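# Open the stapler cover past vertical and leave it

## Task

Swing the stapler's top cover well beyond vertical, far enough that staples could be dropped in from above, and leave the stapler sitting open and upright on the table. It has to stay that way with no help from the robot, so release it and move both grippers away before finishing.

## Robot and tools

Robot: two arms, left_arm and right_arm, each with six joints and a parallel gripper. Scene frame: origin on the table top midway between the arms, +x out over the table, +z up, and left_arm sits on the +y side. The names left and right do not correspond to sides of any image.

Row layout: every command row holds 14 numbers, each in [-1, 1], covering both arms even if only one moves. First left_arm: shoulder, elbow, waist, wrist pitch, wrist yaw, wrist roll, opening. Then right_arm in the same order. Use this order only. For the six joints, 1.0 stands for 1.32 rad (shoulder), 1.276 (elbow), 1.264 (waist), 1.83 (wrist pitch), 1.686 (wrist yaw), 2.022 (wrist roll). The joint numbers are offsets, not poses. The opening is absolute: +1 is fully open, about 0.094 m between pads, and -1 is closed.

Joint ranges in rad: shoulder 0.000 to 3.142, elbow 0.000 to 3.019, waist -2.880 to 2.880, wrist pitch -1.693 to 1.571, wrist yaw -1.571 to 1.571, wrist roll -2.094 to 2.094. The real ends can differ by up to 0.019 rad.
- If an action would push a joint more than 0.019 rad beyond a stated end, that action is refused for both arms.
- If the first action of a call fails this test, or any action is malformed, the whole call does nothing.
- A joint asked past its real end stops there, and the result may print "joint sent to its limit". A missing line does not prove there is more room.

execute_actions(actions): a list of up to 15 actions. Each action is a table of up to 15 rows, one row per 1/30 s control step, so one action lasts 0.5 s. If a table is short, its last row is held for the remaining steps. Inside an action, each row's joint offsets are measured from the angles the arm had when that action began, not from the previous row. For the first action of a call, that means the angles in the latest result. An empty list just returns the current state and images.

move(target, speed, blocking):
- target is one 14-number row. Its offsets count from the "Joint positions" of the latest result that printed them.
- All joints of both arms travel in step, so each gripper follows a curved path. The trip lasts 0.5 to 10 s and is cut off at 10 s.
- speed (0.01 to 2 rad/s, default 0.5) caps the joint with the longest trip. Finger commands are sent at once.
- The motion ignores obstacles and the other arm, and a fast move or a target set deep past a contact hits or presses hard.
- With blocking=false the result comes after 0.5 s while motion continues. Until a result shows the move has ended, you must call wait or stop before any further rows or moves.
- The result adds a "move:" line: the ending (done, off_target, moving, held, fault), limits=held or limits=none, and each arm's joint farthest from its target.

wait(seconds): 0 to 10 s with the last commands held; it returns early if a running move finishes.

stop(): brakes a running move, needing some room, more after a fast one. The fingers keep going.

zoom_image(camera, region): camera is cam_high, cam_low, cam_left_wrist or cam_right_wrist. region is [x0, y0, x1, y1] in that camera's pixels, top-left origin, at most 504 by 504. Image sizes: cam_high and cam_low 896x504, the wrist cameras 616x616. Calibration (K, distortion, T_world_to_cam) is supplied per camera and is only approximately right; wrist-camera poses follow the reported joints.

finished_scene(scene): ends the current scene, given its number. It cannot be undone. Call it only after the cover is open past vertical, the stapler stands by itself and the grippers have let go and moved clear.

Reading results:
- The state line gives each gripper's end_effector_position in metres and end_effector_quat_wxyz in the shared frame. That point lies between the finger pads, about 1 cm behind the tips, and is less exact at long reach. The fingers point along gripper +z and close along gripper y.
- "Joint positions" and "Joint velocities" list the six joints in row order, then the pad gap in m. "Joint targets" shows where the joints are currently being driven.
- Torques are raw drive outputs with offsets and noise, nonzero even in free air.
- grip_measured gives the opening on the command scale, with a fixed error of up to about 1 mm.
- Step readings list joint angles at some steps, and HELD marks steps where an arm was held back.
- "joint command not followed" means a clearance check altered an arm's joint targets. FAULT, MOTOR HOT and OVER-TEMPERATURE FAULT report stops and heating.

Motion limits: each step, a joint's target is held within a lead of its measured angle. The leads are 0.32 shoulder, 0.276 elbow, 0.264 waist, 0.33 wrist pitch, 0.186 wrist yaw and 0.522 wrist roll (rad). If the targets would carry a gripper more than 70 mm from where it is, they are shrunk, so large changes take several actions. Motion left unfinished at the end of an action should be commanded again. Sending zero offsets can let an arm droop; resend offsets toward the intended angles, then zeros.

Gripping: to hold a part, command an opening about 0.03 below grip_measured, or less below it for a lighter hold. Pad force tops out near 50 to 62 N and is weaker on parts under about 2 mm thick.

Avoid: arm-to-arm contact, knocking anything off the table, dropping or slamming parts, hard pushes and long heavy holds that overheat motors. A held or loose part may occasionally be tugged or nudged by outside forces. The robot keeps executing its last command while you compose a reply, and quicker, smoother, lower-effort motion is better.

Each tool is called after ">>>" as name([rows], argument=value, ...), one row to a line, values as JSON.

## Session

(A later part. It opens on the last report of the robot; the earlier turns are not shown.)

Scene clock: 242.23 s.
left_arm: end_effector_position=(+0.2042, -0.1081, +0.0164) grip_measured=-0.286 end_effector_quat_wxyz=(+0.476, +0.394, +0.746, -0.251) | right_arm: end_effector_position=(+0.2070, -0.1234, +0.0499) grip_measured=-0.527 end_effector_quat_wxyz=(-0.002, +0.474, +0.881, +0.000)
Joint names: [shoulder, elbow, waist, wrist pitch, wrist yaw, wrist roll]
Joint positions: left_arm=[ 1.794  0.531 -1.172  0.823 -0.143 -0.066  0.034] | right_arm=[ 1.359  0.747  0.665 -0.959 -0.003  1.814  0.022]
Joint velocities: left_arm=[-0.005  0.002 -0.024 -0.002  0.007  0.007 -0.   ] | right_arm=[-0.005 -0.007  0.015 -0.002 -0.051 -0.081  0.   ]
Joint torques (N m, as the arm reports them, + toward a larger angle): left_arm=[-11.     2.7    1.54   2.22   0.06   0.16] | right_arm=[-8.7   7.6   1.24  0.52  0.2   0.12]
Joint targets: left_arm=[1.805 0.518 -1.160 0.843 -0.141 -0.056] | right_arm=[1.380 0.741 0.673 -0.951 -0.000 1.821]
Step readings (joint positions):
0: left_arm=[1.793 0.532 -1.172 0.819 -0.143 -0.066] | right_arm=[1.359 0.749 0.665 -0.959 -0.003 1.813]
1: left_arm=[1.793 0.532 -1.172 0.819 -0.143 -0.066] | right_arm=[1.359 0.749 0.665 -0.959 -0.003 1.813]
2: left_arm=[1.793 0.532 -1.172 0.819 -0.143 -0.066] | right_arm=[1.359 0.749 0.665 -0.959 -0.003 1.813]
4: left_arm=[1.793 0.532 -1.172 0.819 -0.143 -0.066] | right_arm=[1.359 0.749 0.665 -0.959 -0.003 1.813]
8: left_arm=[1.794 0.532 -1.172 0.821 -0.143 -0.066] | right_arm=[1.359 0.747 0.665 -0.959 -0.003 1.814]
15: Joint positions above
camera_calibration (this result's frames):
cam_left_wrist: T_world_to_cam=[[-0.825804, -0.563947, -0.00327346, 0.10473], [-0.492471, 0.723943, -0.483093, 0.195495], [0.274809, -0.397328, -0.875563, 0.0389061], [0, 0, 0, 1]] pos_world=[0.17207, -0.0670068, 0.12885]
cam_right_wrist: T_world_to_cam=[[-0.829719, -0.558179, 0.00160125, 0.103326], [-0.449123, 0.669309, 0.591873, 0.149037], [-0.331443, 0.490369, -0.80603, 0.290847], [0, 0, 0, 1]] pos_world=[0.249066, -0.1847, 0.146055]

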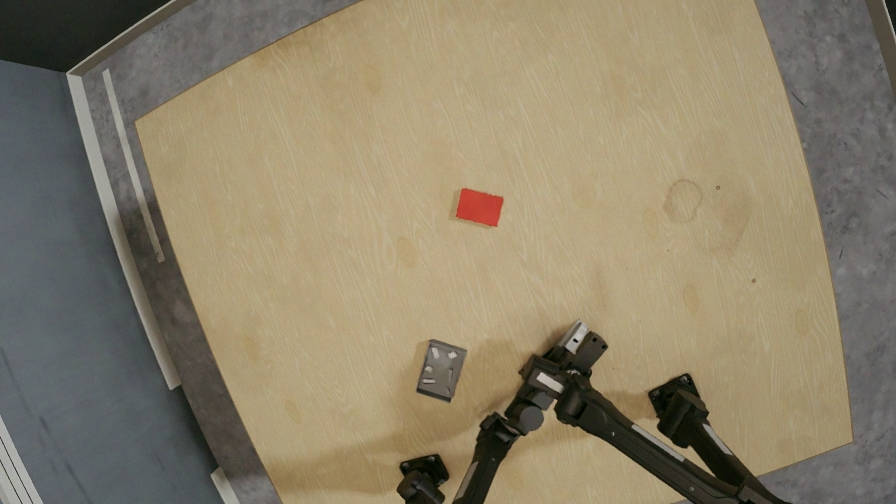

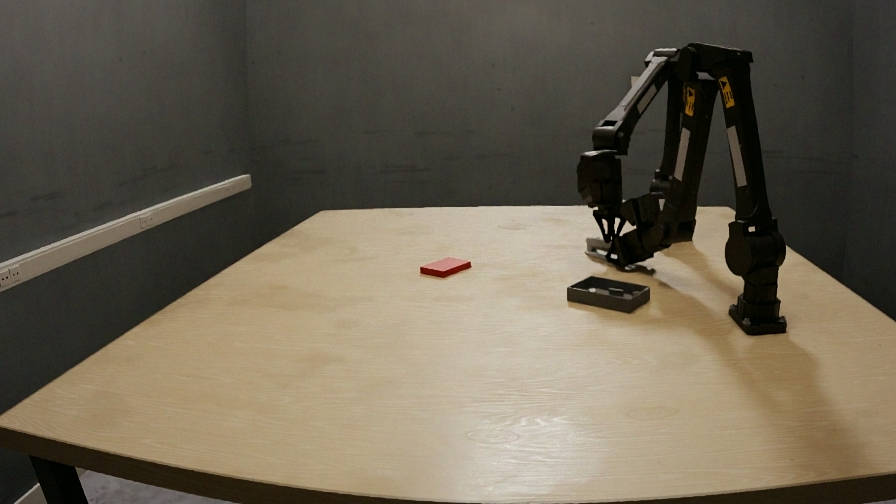

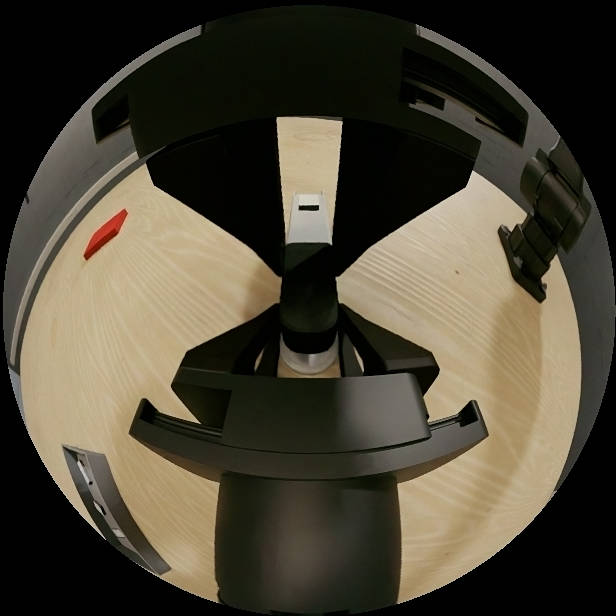

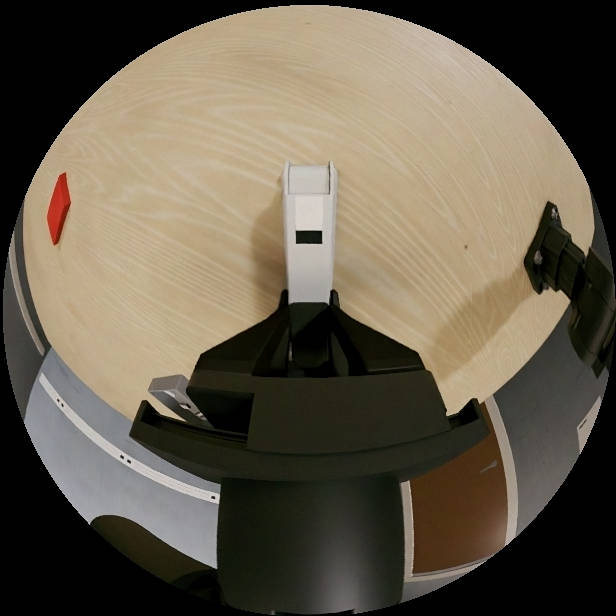

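>>> execute_actions([
  [[0.0083,-0.0102,0.0095,0.0109,0.0012,0.005,-0.33,-0.0038,0.0353,-0.0055,-0.0033,0.0018,-0.0045,-0.534],[0.0083,-0.0102,0.0095,0.0109,0.0012,0.005,-0.33,-0.0064,0.0372,-0.0075,-0.0063,0.0018,-0.0055,-0.534],[0.0083,-0.0102,0.0095,0.0109,0.0012,0.005,-0.33,-0.009,0.0391,-0.0094,-0.0092,0.0018,-0.0065,-0.534],[0.0083,-0.0102,0.0095,0.0109,0.0012,0.005,-0.33,-0.0117,0.041,-0.0114,-0.0122,0.0018,-0.0074,-0.534],[0.0083,-0.0102,0.0095,0.0109,0.0012,0.005,-0.33,-0.0143,0.0429,-0.0134,-0.0152,0.0018,-0.0084,-0.534],[0.0083,-0.0102,0.0095,0.0109,0.0012,0.005,-0.33,-0.0169,0.0448,-0.0154,-0.0182,0.0018,-0.0094,-0.534],[0.0083,-0.0102,0.0095,0.0109,0.0012,0.005,-0.33,-0.0195,0.0467,-0.0173,-0.0211,0.0018,-0.0104,-0.534],[0.0083,-0.0102,0.0095,0.0109,0.0012,0.005,-0.33,-0.0221,0.0486,-0.0193,-0.0241,0.0018,-0.0114,-0.534],[0.0083,-0.0102,0.0095,0.0109,0.0012,0.005,-0.33,-0.0248,0.0504,-0.0213,-0.0271,0.0018,-0.0123,-0.534],[0.0083,-0.0102,0.0095,0.0109,0.0012,0.005,-0.33,-0.0274,0.0523,-0.0232,-0.03,0.0018,-0.0133,-0.534],[0.0083,-0.0102,0.0095,0.0109,0.0012,0.005,-0.33,-0.03,0.0542,-0.0252,-0.033,0.0018,-0.0143,-0.534],[0.0083,-0.0102,0.0095,0.0109,0.0012,0.005,-0.33,-0.0326,0.0561,-0.0272,-0.036,0.0018,-0.0153,-0.534],[0.0083,-0.0102,0.0095,0.0109,0.0012,0.005,-0.33,-0.0353,0.058,-0.0292,-0.039,0.0018,-0.0162,-0.534],[0.0083,-0.0102,0.0095,0.0109,0.0012,0.005,-0.33,-0.0379,0.0599,-0.0311,-0.0419,0.0018,-0.0172,-0.534],[0.0083,-0.0102,0.0095,0.0109,0.0012,0.005,-0.33,-0.0405,0.0618,-0.0331,-0.0449,0.0018,-0.0182,-0.534]],
])

>>> wait(seconds=0.3)

Scene clock: 282.10 s.
left_arm: end_effector_position=(+0.2050, -0.1095, +0.0197) grip_measured=-0.286 end_effector_quat_wxyz=(+0.480, +0.391, +0.742, -0.255) | right_arm: end_effector_position=(+0.2091, -0.1263, +0.0634) grip_measured=-0.526 end_effector_quat_wxyz=(-0.008, +0.474, +0.881, -0.004)
Joint names: [shoulder, elbow, waist, wrist pitch, wrist yaw, wrist roll]
Joint positions: left_arm=[ 1.795  0.531 -1.17   0.838 -0.14  -0.066  0.034] | right_arm=[ 1.341  0.773  0.649 -1.015 -0.013  1.798  0.022]
Joint velocities: left_arm=[ 0.015 -0.007 -0.005  0.002  0.037 -0.051  0.001] | right_arm=[-0.181  0.081 -0.093 -0.203 -0.007 -0.081 -0.   ]
Joint torques (N m, as the arm reports them, + toward a larger angle): left_arm=[-11.05   2.64   1.42   1.68  -0.07   0.16] | right_arm=[-12.49  12.72  -1.1   -0.15   0.59  -0.07]
Joint targets: left_arm=[1.805 0.518 -1.159 0.842 -0.141 -0.056] | right_arm=[1.305 0.826 0.624 -1.042 -0.000 1.777]
Step readings (joint positions):
0: left_arm=[1.794 0.531 -1.172 0.823 -0.143 -0.066] | right_arm=[1.359 0.747 0.665 -0.959 -0.003 1.814]
1: left_arm=[1.794 0.531 -1.172 0.823 -0.143 -0.066] | right_arm=[1.359 0.747 0.665 -0.959 -0.003 1.814]
2: left_arm=[1.794 0.531 -1.172 0.823 -0.143 -0.066] | right_arm=[1.359 0.748 0.665 -0.960 -0.003 1.814]
4: left_arm=[1.794 0.531 -1.172 0.823 -0.142 -0.066] | right_arm=[1.359 0.749 0.665 -0.963 -0.003 1.813]
8: left_arm=[1.794 0.531 -1.172 0.830 -0.141 -0.066] | right_arm=[1.359 0.755 0.660 -0.977 -0.005 1.809]
15: Joint positions above
camera_calibration (this result's frames):
cam_left_wrist: T_world_to_cam=[[-0.826517, -0.562912, 0.000202945, 0.10481], [-0.488844, 0.717585, -0.496087, 0.197278], [0.279108, -0.410123, -0.868273, 0.0385587], [0, 0, 0, 1]] pos_world=[0.172303, -0.0667514, 0.131325]
cam_right_wrist: T_world_to_cam=[[-0.829414, -0.558429, 0.0151633, 0.102462], [-0.440405, 0.670333, 0.597241, 0.141869], [-0.343681, 0.488682, -0.801918, 0.30595], [0, 0, 0, 1]] pos_world=[0.252613, -0.187394, 0.159063]

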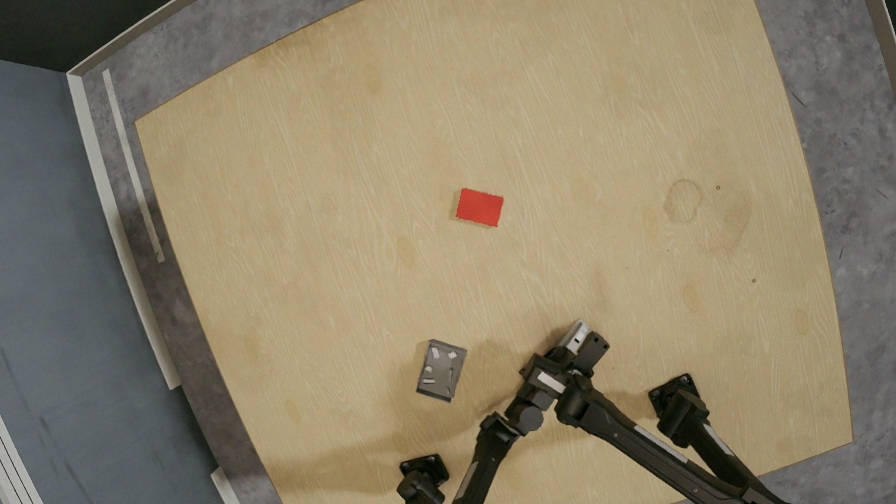

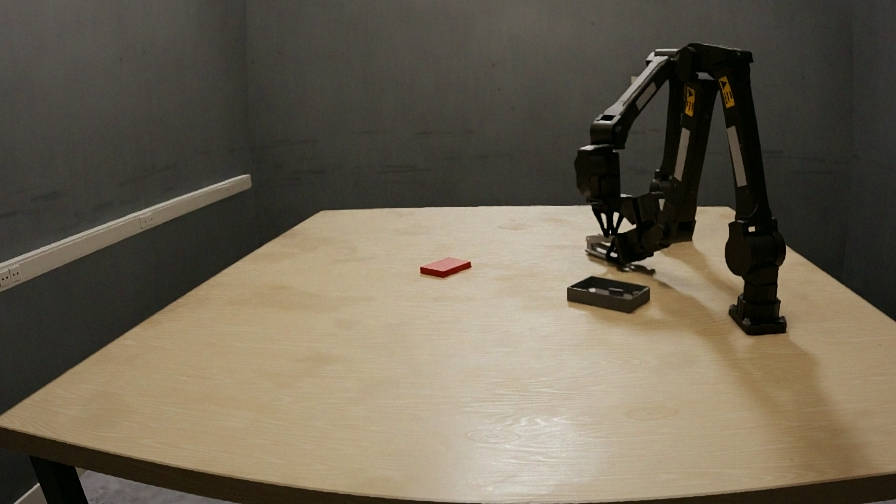

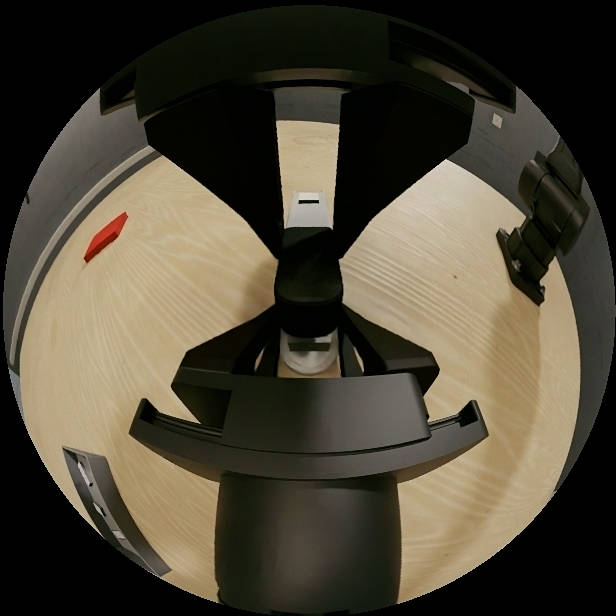

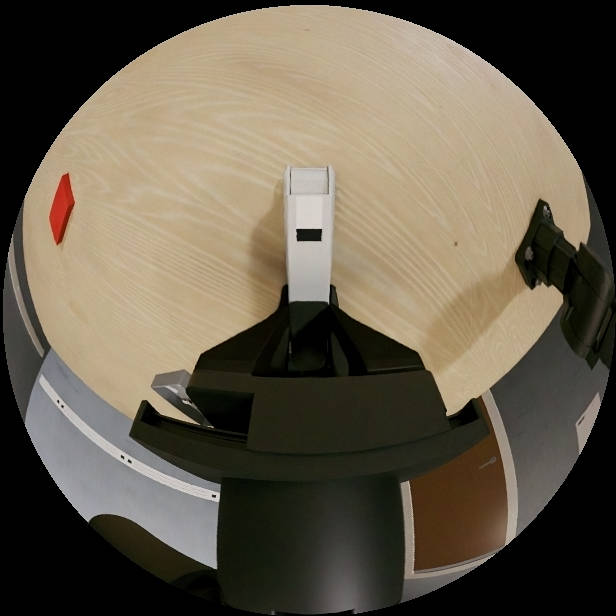

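Scene clock: 282.40 s.
left_arm: end_effector_position=(+0.2056, -0.1090, +0.0191) grip_measured=-0.286 end_effector_quat_wxyz=(+0.480, +0.391, +0.743, -0.254) | right_arm: end_effector_position=(+0.2113, -0.1290, +0.0717) grip_measured=-0.526 end_effector_quat_wxyz=(-0.006, +0.475, +0.880, +0.000)
Joint names: [shoulder, elbow, waist, wrist pitch, wrist yaw, wrist roll]
Joint positions: left_arm=[ 1.796  0.531 -1.169  0.838 -0.141 -0.065  0.034] | right_arm=[ 1.319  0.778  0.639 -1.032 -0.013  1.79   0.022]
Joint velocities: left_arm=[-0.015 -0.012 -0.015  0.012 -0.022 -0.007 -0.   ] | right_arm=[-0.015 -0.007 -0.005 -0.017 -0.022 -0.037  0.   ]
Joint torques (N m, as the arm reports them, + toward a larger angle): left_arm=[-10.78   2.79   1.42   1.75  -0.06   0.15] | right_arm=[-11.61  12.79  -0.59  -0.02   0.6   -0.11]
Joint targets: left_arm=[1.805 0.518 -1.159 0.842 -0.141 -0.056] | right_arm=[1.305 0.826 0.624 -1.042 -0.000 1.777]
wait: 0.30 s; no rest
camera_calibration (this result's frames):
cam_left_wrist: T_world_to_cam=[[-0.825744, -0.564044, -0.00132926, 0.105288], [-0.489503, 0.717785, -0.495147, 0.197093], [0.280239, -0.408214, -0.868808, 0.0380955], [0, 0, 0, 1]] pos_world=[0.172743, -0.0665318, 0.130827]
cam_right_wrist: T_world_to_cam=[[-0.830972, -0.556285, 0.00575862, 0.103958], [-0.442585, 0.667329, 0.598991, 0.139631], [-0.337053, 0.495196, -0.800735, 0.313977], [0, 0, 0, 1]] pos_world=[0.254012, -0.19083, 0.167176]

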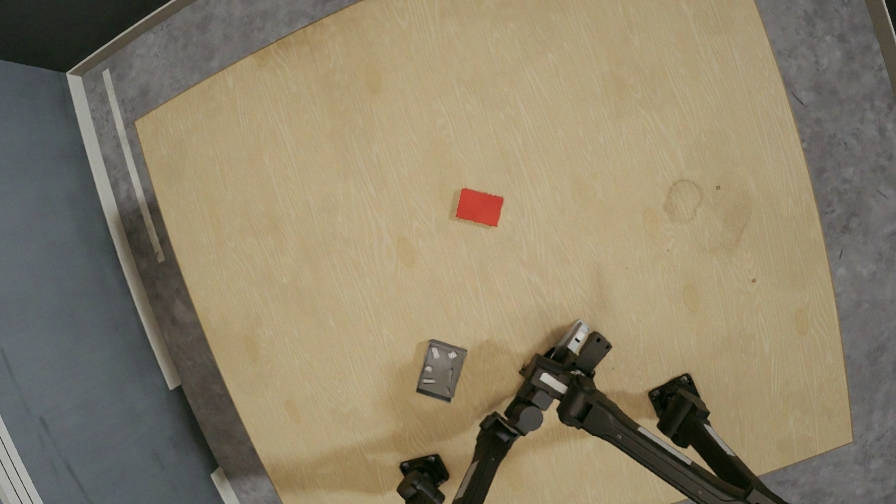

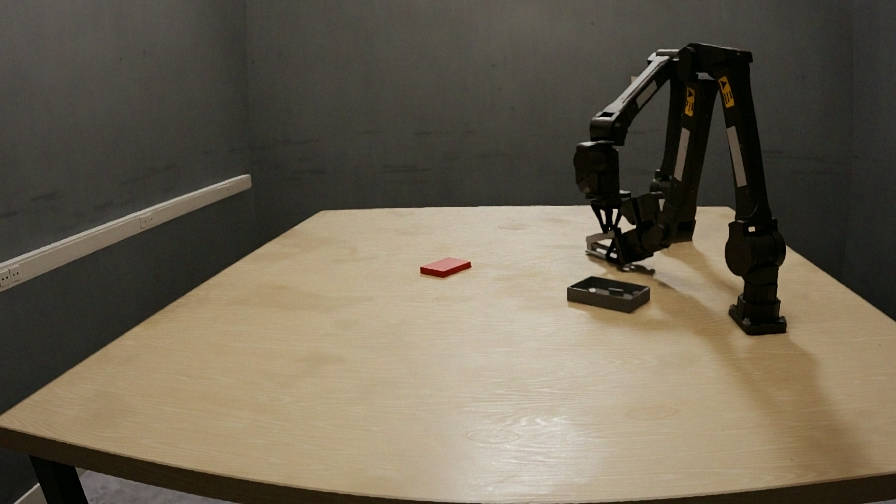

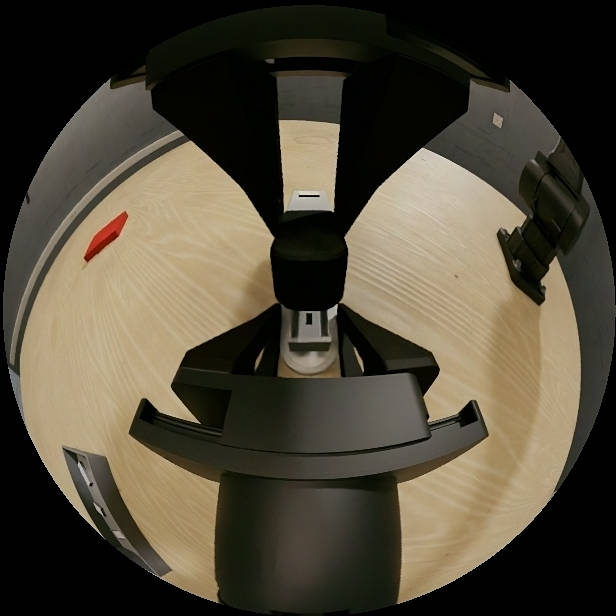

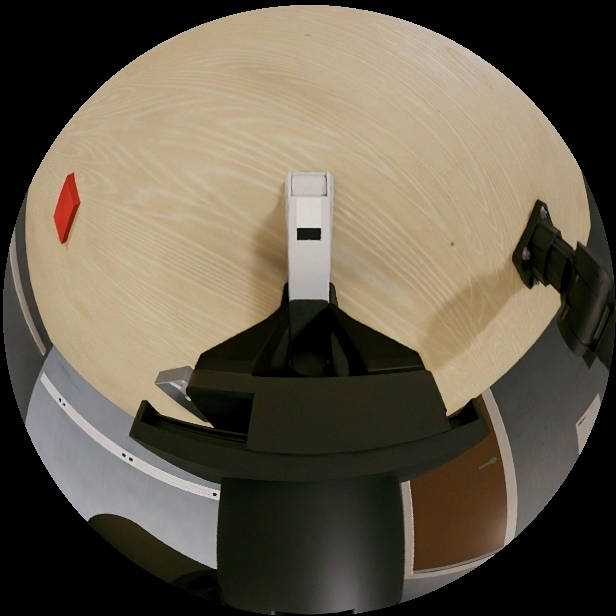

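>>> execute_actions([
  [[0.0075,-0.0102,0.0079,0.0,0.0,0.0045,-0.33,-0.0129,0.0389,-0.0149,-0.008,0.0077,-0.0083,-0.534],[0.0075,-0.0102,0.0079,-0.002,0.0,0.0045,-0.33,-0.0151,0.0402,-0.0179,-0.0105,0.0077,-0.0102,-0.534],[0.0075,-0.0102,0.0079,-0.004,0.0,0.0045,-0.33,-0.0174,0.0416,-0.0209,-0.013,0.0077,-0.0121,-0.534],[0.0075,-0.0102,0.0079,-0.006,0.0,0.0045,-0.33,-0.0196,0.0429,-0.0239,-0.0155,0.0077,-0.0141,-0.534],[0.0075,-0.0102,0.0079,-0.008,0.0,0.0045,-0.33,-0.0219,0.0442,-0.0269,-0.018,0.0077,-0.016,-0.534],[0.0075,-0.0102,0.0079,-0.01,0.0,0.0045,-0.33,-0.0241,0.0455,-0.0299,-0.0205,0.0077,-0.0179,-0.534],[0.0075,-0.0102,0.0079,-0.012,0.0,0.0045,-0.33,-0.0264,0.0468,-0.0329,-0.023,0.0077,-0.0198,-0.534],[0.0075,-0.0102,0.0079,-0.014,0.0,0.0045,-0.33,-0.0286,0.0482,-0.0359,-0.0255,0.0077,-0.0217,-0.534],[0.0075,-0.0102,0.0079,-0.0153,0.0,0.0045,-0.33,-0.0309,0.0495,-0.0389,-0.028,0.0077,-0.0236,-0.534],[0.0075,-0.0102,0.0079,-0.0153,0.0,0.0045,-0.33,-0.0331,0.0508,-0.0419,-0.0305,0.0077,-0.0255,-0.534],[0.0075,-0.0102,0.0079,-0.0153,0.0,0.0045,-0.33,-0.0354,0.0521,-0.0449,-0.033,0.0077,-0.0274,-0.534],[0.0075,-0.0102,0.0079,-0.0153,0.0,0.0045,-0.33,-0.0376,0.0534,-0.0479,-0.0355,0.0077,-0.0294,-0.534],[0.0075,-0.0102,0.0079,-0.0153,0.0,0.0045,-0.33,-0.0399,0.0548,-0.0509,-0.038,0.0077,-0.0313,-0.534],[0.0075,-0.0102,0.0079,-0.0153,0.0,0.0045,-0.33,-0.0421,0.0561,-0.0539,-0.0405,0.0077,-0.0332,-0.534],[0.0075,-0.0102,0.0079,-0.0153,0.0,0.0045,-0.33,-0.0444,0.0574,-0.0569,-0.043,0.0077,-0.0351,-0.534]],
  [[0.0075,-0.0102,0.0079,-0.005,0.0,0.0045,-0.33,-0.0172,0.0432,-0.0285,-0.0153,0.0077,-0.0173,-0.534],[0.0075,-0.0102,0.0079,-0.005,0.0,0.0045,-0.33,-0.0186,0.0441,-0.0325,-0.0169,0.0077,-0.0198,-0.534],[0.0075,-0.0102,0.0079,-0.005,0.0,0.0045,-0.33,-0.0199,0.045,-0.0364,-0.0185,0.0077,-0.0223,-0.534],[0.0075,-0.0102,0.0079,-0.005,0.0,0.0045,-0.33,-0.0213,0.046,-0.0404,-0.0201,0.0077,-0.0248,-0.534],[0.0075,-0.0102,0.0079,-0.005,0.0,0.0045,-0.33,-0.0226,0.0469,-0.0444,-0.0217,0.0077,-0.0272,-0.534],[0.0075,-0.0102,0.0079,-0.005,0.0,0.0045,-0.33,-0.024,0.0478,-0.0484,-0.0233,0.0077,-0.0297,-0.534],[0.0075,-0.0102,0.0079,-0.005,0.0,0.0045,-0.33,-0.0253,0.0487,-0.0524,-0.0249,0.0077,-0.0322,-0.534],[0.0075,-0.0102,0.0079,-0.005,0.0,0.0045,-0.33,-0.0266,0.0496,-0.0564,-0.0266,0.0077,-0.0347,-0.534],[0.0075,-0.0102,0.0079,-0.005,0.0,0.0045,-0.33,-0.028,0.0505,-0.0603,-0.0282,0.0077,-0.0372,-0.534],[0.0075,-0.0102,0.0079,-0.005,0.0,0.0045,-0.33,-0.0293,0.0514,-0.0643,-0.0298,0.0077,-0.0397,-0.534],[0.0075,-0.0102,0.0079,-0.005,0.0,0.0045,-0.33,-0.0307,0.0524,-0.0683,-0.0314,0.0077,-0.0422,-0.534],[0.0075,-0.0102,0.0079,-0.005,0.0,0.0045,-0.33,-0.032,0.0533,-0.0723,-0.033,0.0077,-0.0447,-0.534],[0.0075,-0.0102,0.0079,-0.005,0.0,0.0045,-0.33,-0.0334,0.0542,-0.0763,-0.0346,0.0077,-0.0472,-0.534],[0.0075,-0.0102,0.0079,-0.005,0.0,0.0045,-0.33,-0.0347,0.0551,-0.0803,-0.0362,0.0077,-0.0497,-0.534],[0.0075,-0.0102,0.0079,-0.005,0.0,0.0045,-0.33,-0.0361,0.056,-0.0843,-0.0378,0.0077,-0.0522,-0.534]],
])

>>> wait(seconds=0.4)

Scene clock: 307.97 s.
left_arm: end_effector_position=(+0.2051, -0.1079, +0.0161) grip_measured=-0.286 end_effector_quat_wxyz=(+0.477, +0.393, +0.745, -0.251) | right_arm: end_effector_position=(+0.2322, -0.1599, +0.1081) grip_measured=-0.525 end_effector_quat_wxyz=(-0.010, +0.478, +0.878, +0.002)
Joint names: [shoulder, elbow, waist, wrist pitch, wrist yaw, wrist roll]
Joint positions: left_arm=[ 1.798  0.531 -1.169  0.83  -0.141 -0.065  0.034] | right_arm=[ 1.251  0.826  0.518 -1.149 -0.02   1.676  0.022]
Joint velocities: left_arm=[-0.005  0.002 -0.005 -0.007 -0.037 -0.022 -0.001] | right_arm=[-0.054  0.032 -0.161 -0.1    0.007 -0.11  -0.   ]
Joint torques (N m, as the arm reports them, + toward a larger angle): left_arm=[-10.91   2.72   1.37   1.26  -0.05   0.16] | right_arm=[-10.99  13.14  -1.52  -0.03   0.8   -0.14]
Joint targets: left_arm=[1.808 0.518 -1.159 0.821 -0.141 -0.056] | right_arm=[1.235 0.873 0.487 -1.161 -0.002 1.641]
Step readings (joint positions; steps 1 to 15: 1st action; 16 to 30: 2nd action):
0: left_arm=[1.796 0.531 -1.169 0.838 -0.141 -0.065] | right_arm=[1.319 0.778 0.639 -1.032 -0.013 1.790]
1: left_arm=[1.796 0.531 -1.169 0.838 -0.141 -0.065] | right_arm=[1.319 0.778 0.639 -1.033 -0.013 1.789]
2: left_arm=[1.796 0.531 -1.169 0.838 -0.141 -0.065] | right_arm=[1.319 0.779 0.638 -1.034 -0.013 1.788]
4: left_arm=[1.796 0.531 -1.169 0.838 -0.141 -0.065] | right_arm=[1.319 0.782 0.634 -1.039 -0.013 1.784]
8: left_arm=[1.798 0.531 -1.169 0.833 -0.141 -0.065] | right_arm=[1.310 0.789 0.622 -1.058 -0.014 1.772]
15: left_arm=[1.798 0.531 -1.169 0.830 -0.141 -0.065] | right_arm=[1.283 0.802 0.594 -1.092 -0.015 1.747]
16: left_arm=[1.798 0.531 -1.169 0.830 -0.141 -0.065] | right_arm=[1.280 0.804 0.589 -1.097 -0.015 1.743]
17: left_arm=[1.798 0.531 -1.169 0.830 -0.141 -0.065] | right_arm=[1.278 0.806 0.584 -1.102 -0.015 1.738]
19: left_arm=[1.798 0.531 -1.169 0.830 -0.141 -0.065] | right_arm=[1.273 0.811 0.573 -1.112 -0.017 1.729]
23: left_arm=[1.798 0.531 -1.169 0.830 -0.141 -0.065] | right_arm=[1.264 0.817 0.554 -1.127 -0.019 1.710]
30: Joint positions above
camera_calibration (this result's frames):
cam_left_wrist: T_world_to_cam=[[-0.825754, -0.564022, -0.0030368, 0.105495], [-0.491835, 0.722684, -0.48562, 0.195438], [0.276095, -0.399509, -0.874165, 0.0378775], [0, 0, 0, 1]] pos_world=[0.172778, -0.0666058, 0.12834]
cam_right_wrist: T_world_to_cam=[[-0.834768, -0.550572, 0.00580354, 0.105688], [-0.435538, 0.66673, 0.604796, 0.145354], [-0.336853, 0.502336, -0.796359, 0.366098], [0, 0, 0, 1]] pos_world=[0.274854, -0.222627, 0.203023]

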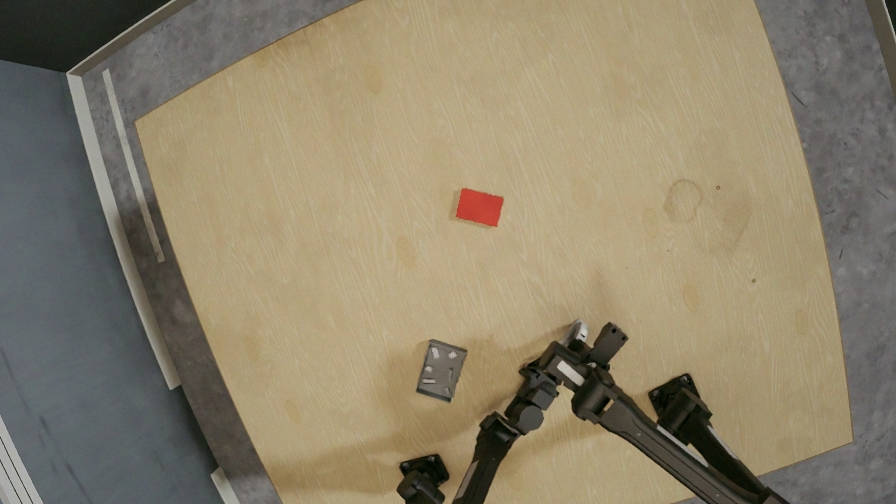

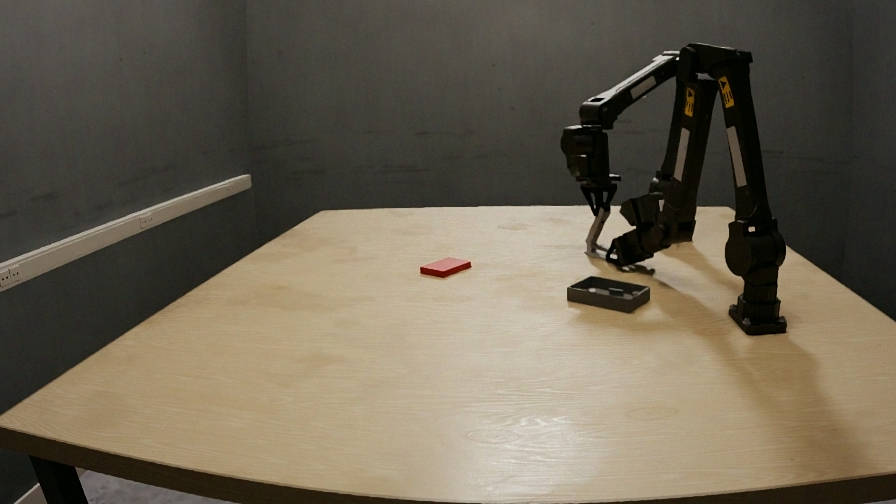

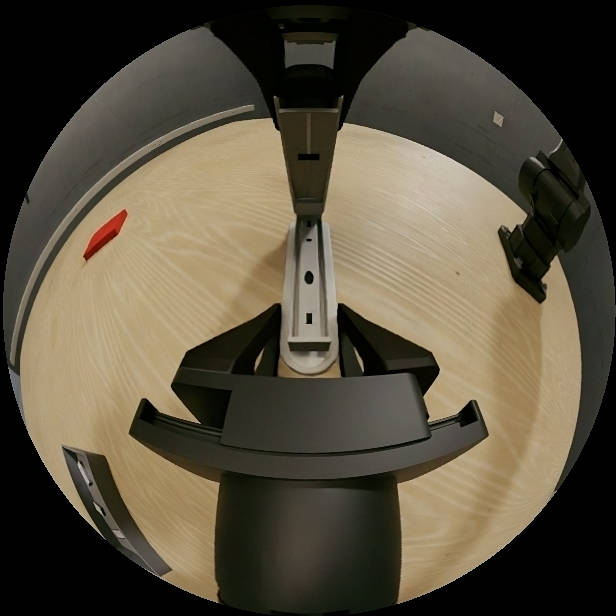

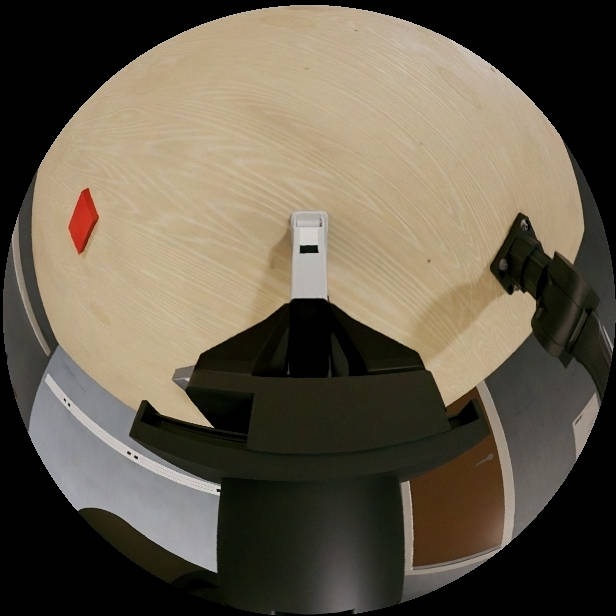

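Scene clock: 308.37 s.
left_arm: end_effector_position=(+0.2051, -0.1079, +0.0161) grip_measured=-0.286 end_effector_quat_wxyz=(+0.477, +0.393, +0.745, -0.251) | right_arm: end_effector_position=(+0.2346, -0.1636, +0.1102) grip_measured=-0.525 end_effector_quat_wxyz=(-0.010, +0.477, +0.879, +0.003)
Joint names: [shoulder, elbow, waist, wrist pitch, wrist yaw, wrist roll]
Joint positions: left_arm=[ 1.798  0.531 -1.169  0.83  -0.141 -0.065  0.034] | right_arm=[ 1.246  0.828  0.504 -1.155 -0.02   1.662  0.022]
Joint velocities: left_arm=[-0.015  0.002  0.005 -0.002 -0.037 -0.007  0.   ] | right_arm=[ 0.005 -0.002 -0.015 -0.002 -0.022  0.022 -0.001]
Joint torques (N m, as the arm reports them, + toward a larger angle): left_arm=[-10.9    2.73   1.16   1.3   -0.04   0.16] | right_arm=[-10.47  13.12  -0.84   0.     0.81  -0.19]
Joint targets: left_arm=[1.808 0.518 -1.159 0.821 -0.141 -0.056] | right_arm=[1.235 0.873 0.487 -1.161 -0.002 1.641]
wait: 0.40 s; at rest by 0.33 s
camera_calibration (this result's frames):
cam_left_wrist: T_world_to_cam=[[-0.825754, -0.564022, -0.0030368, 0.105495], [-0.491835, 0.722684, -0.48562, 0.195438], [0.276095, -0.399509, -0.874165, 0.0378775], [0, 0, 0, 1]] pos_world=[0.172778, -0.0666058, 0.12834]
cam_right_wrist: T_world_to_cam=[[-0.834353, -0.55121, 0.00475703, 0.10555], [-0.436526, 0.66598, 0.60491, 0.147706], [-0.3366, 0.502632, -0.79628, 0.370476], [0, 0, 0, 1]] pos_world=[0.277246, -0.226402, 0.205152]

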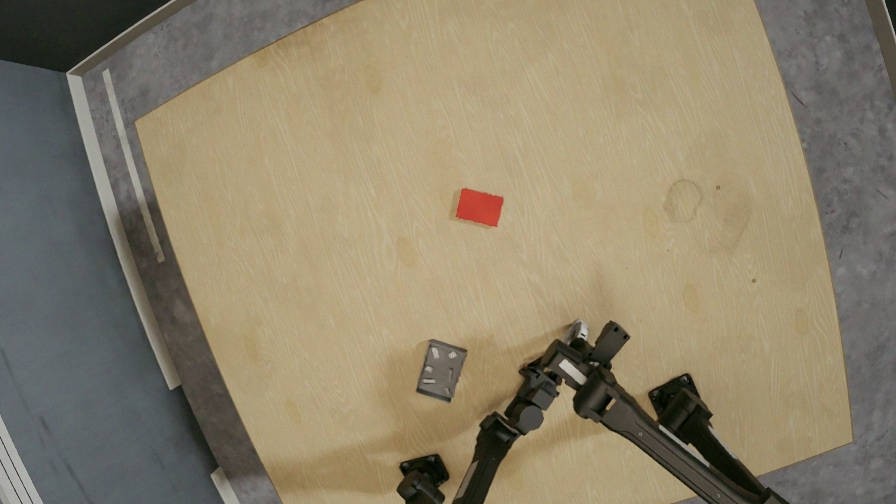

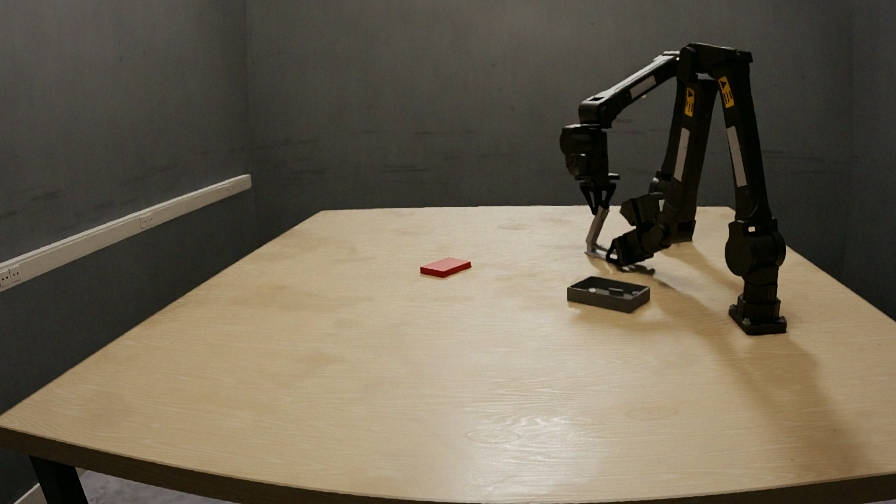

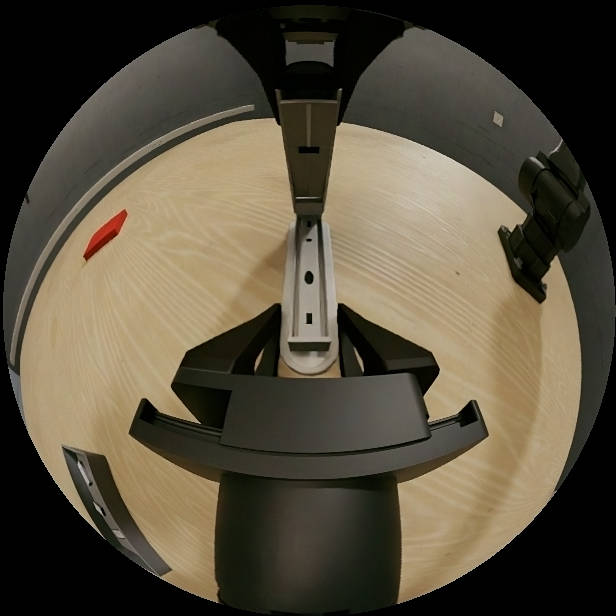

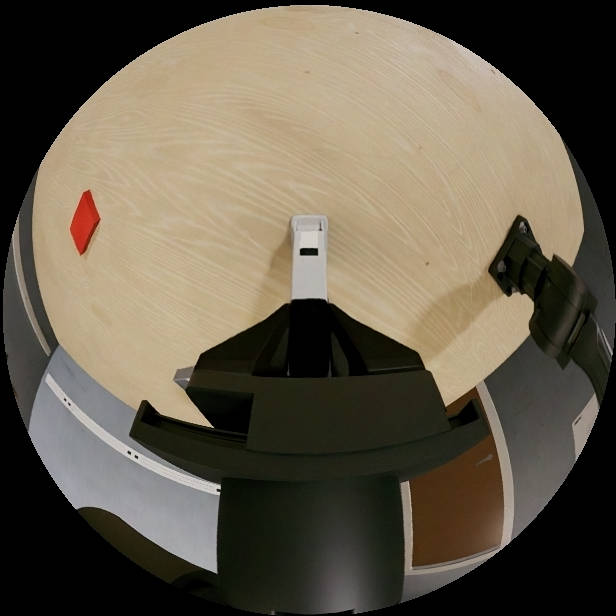

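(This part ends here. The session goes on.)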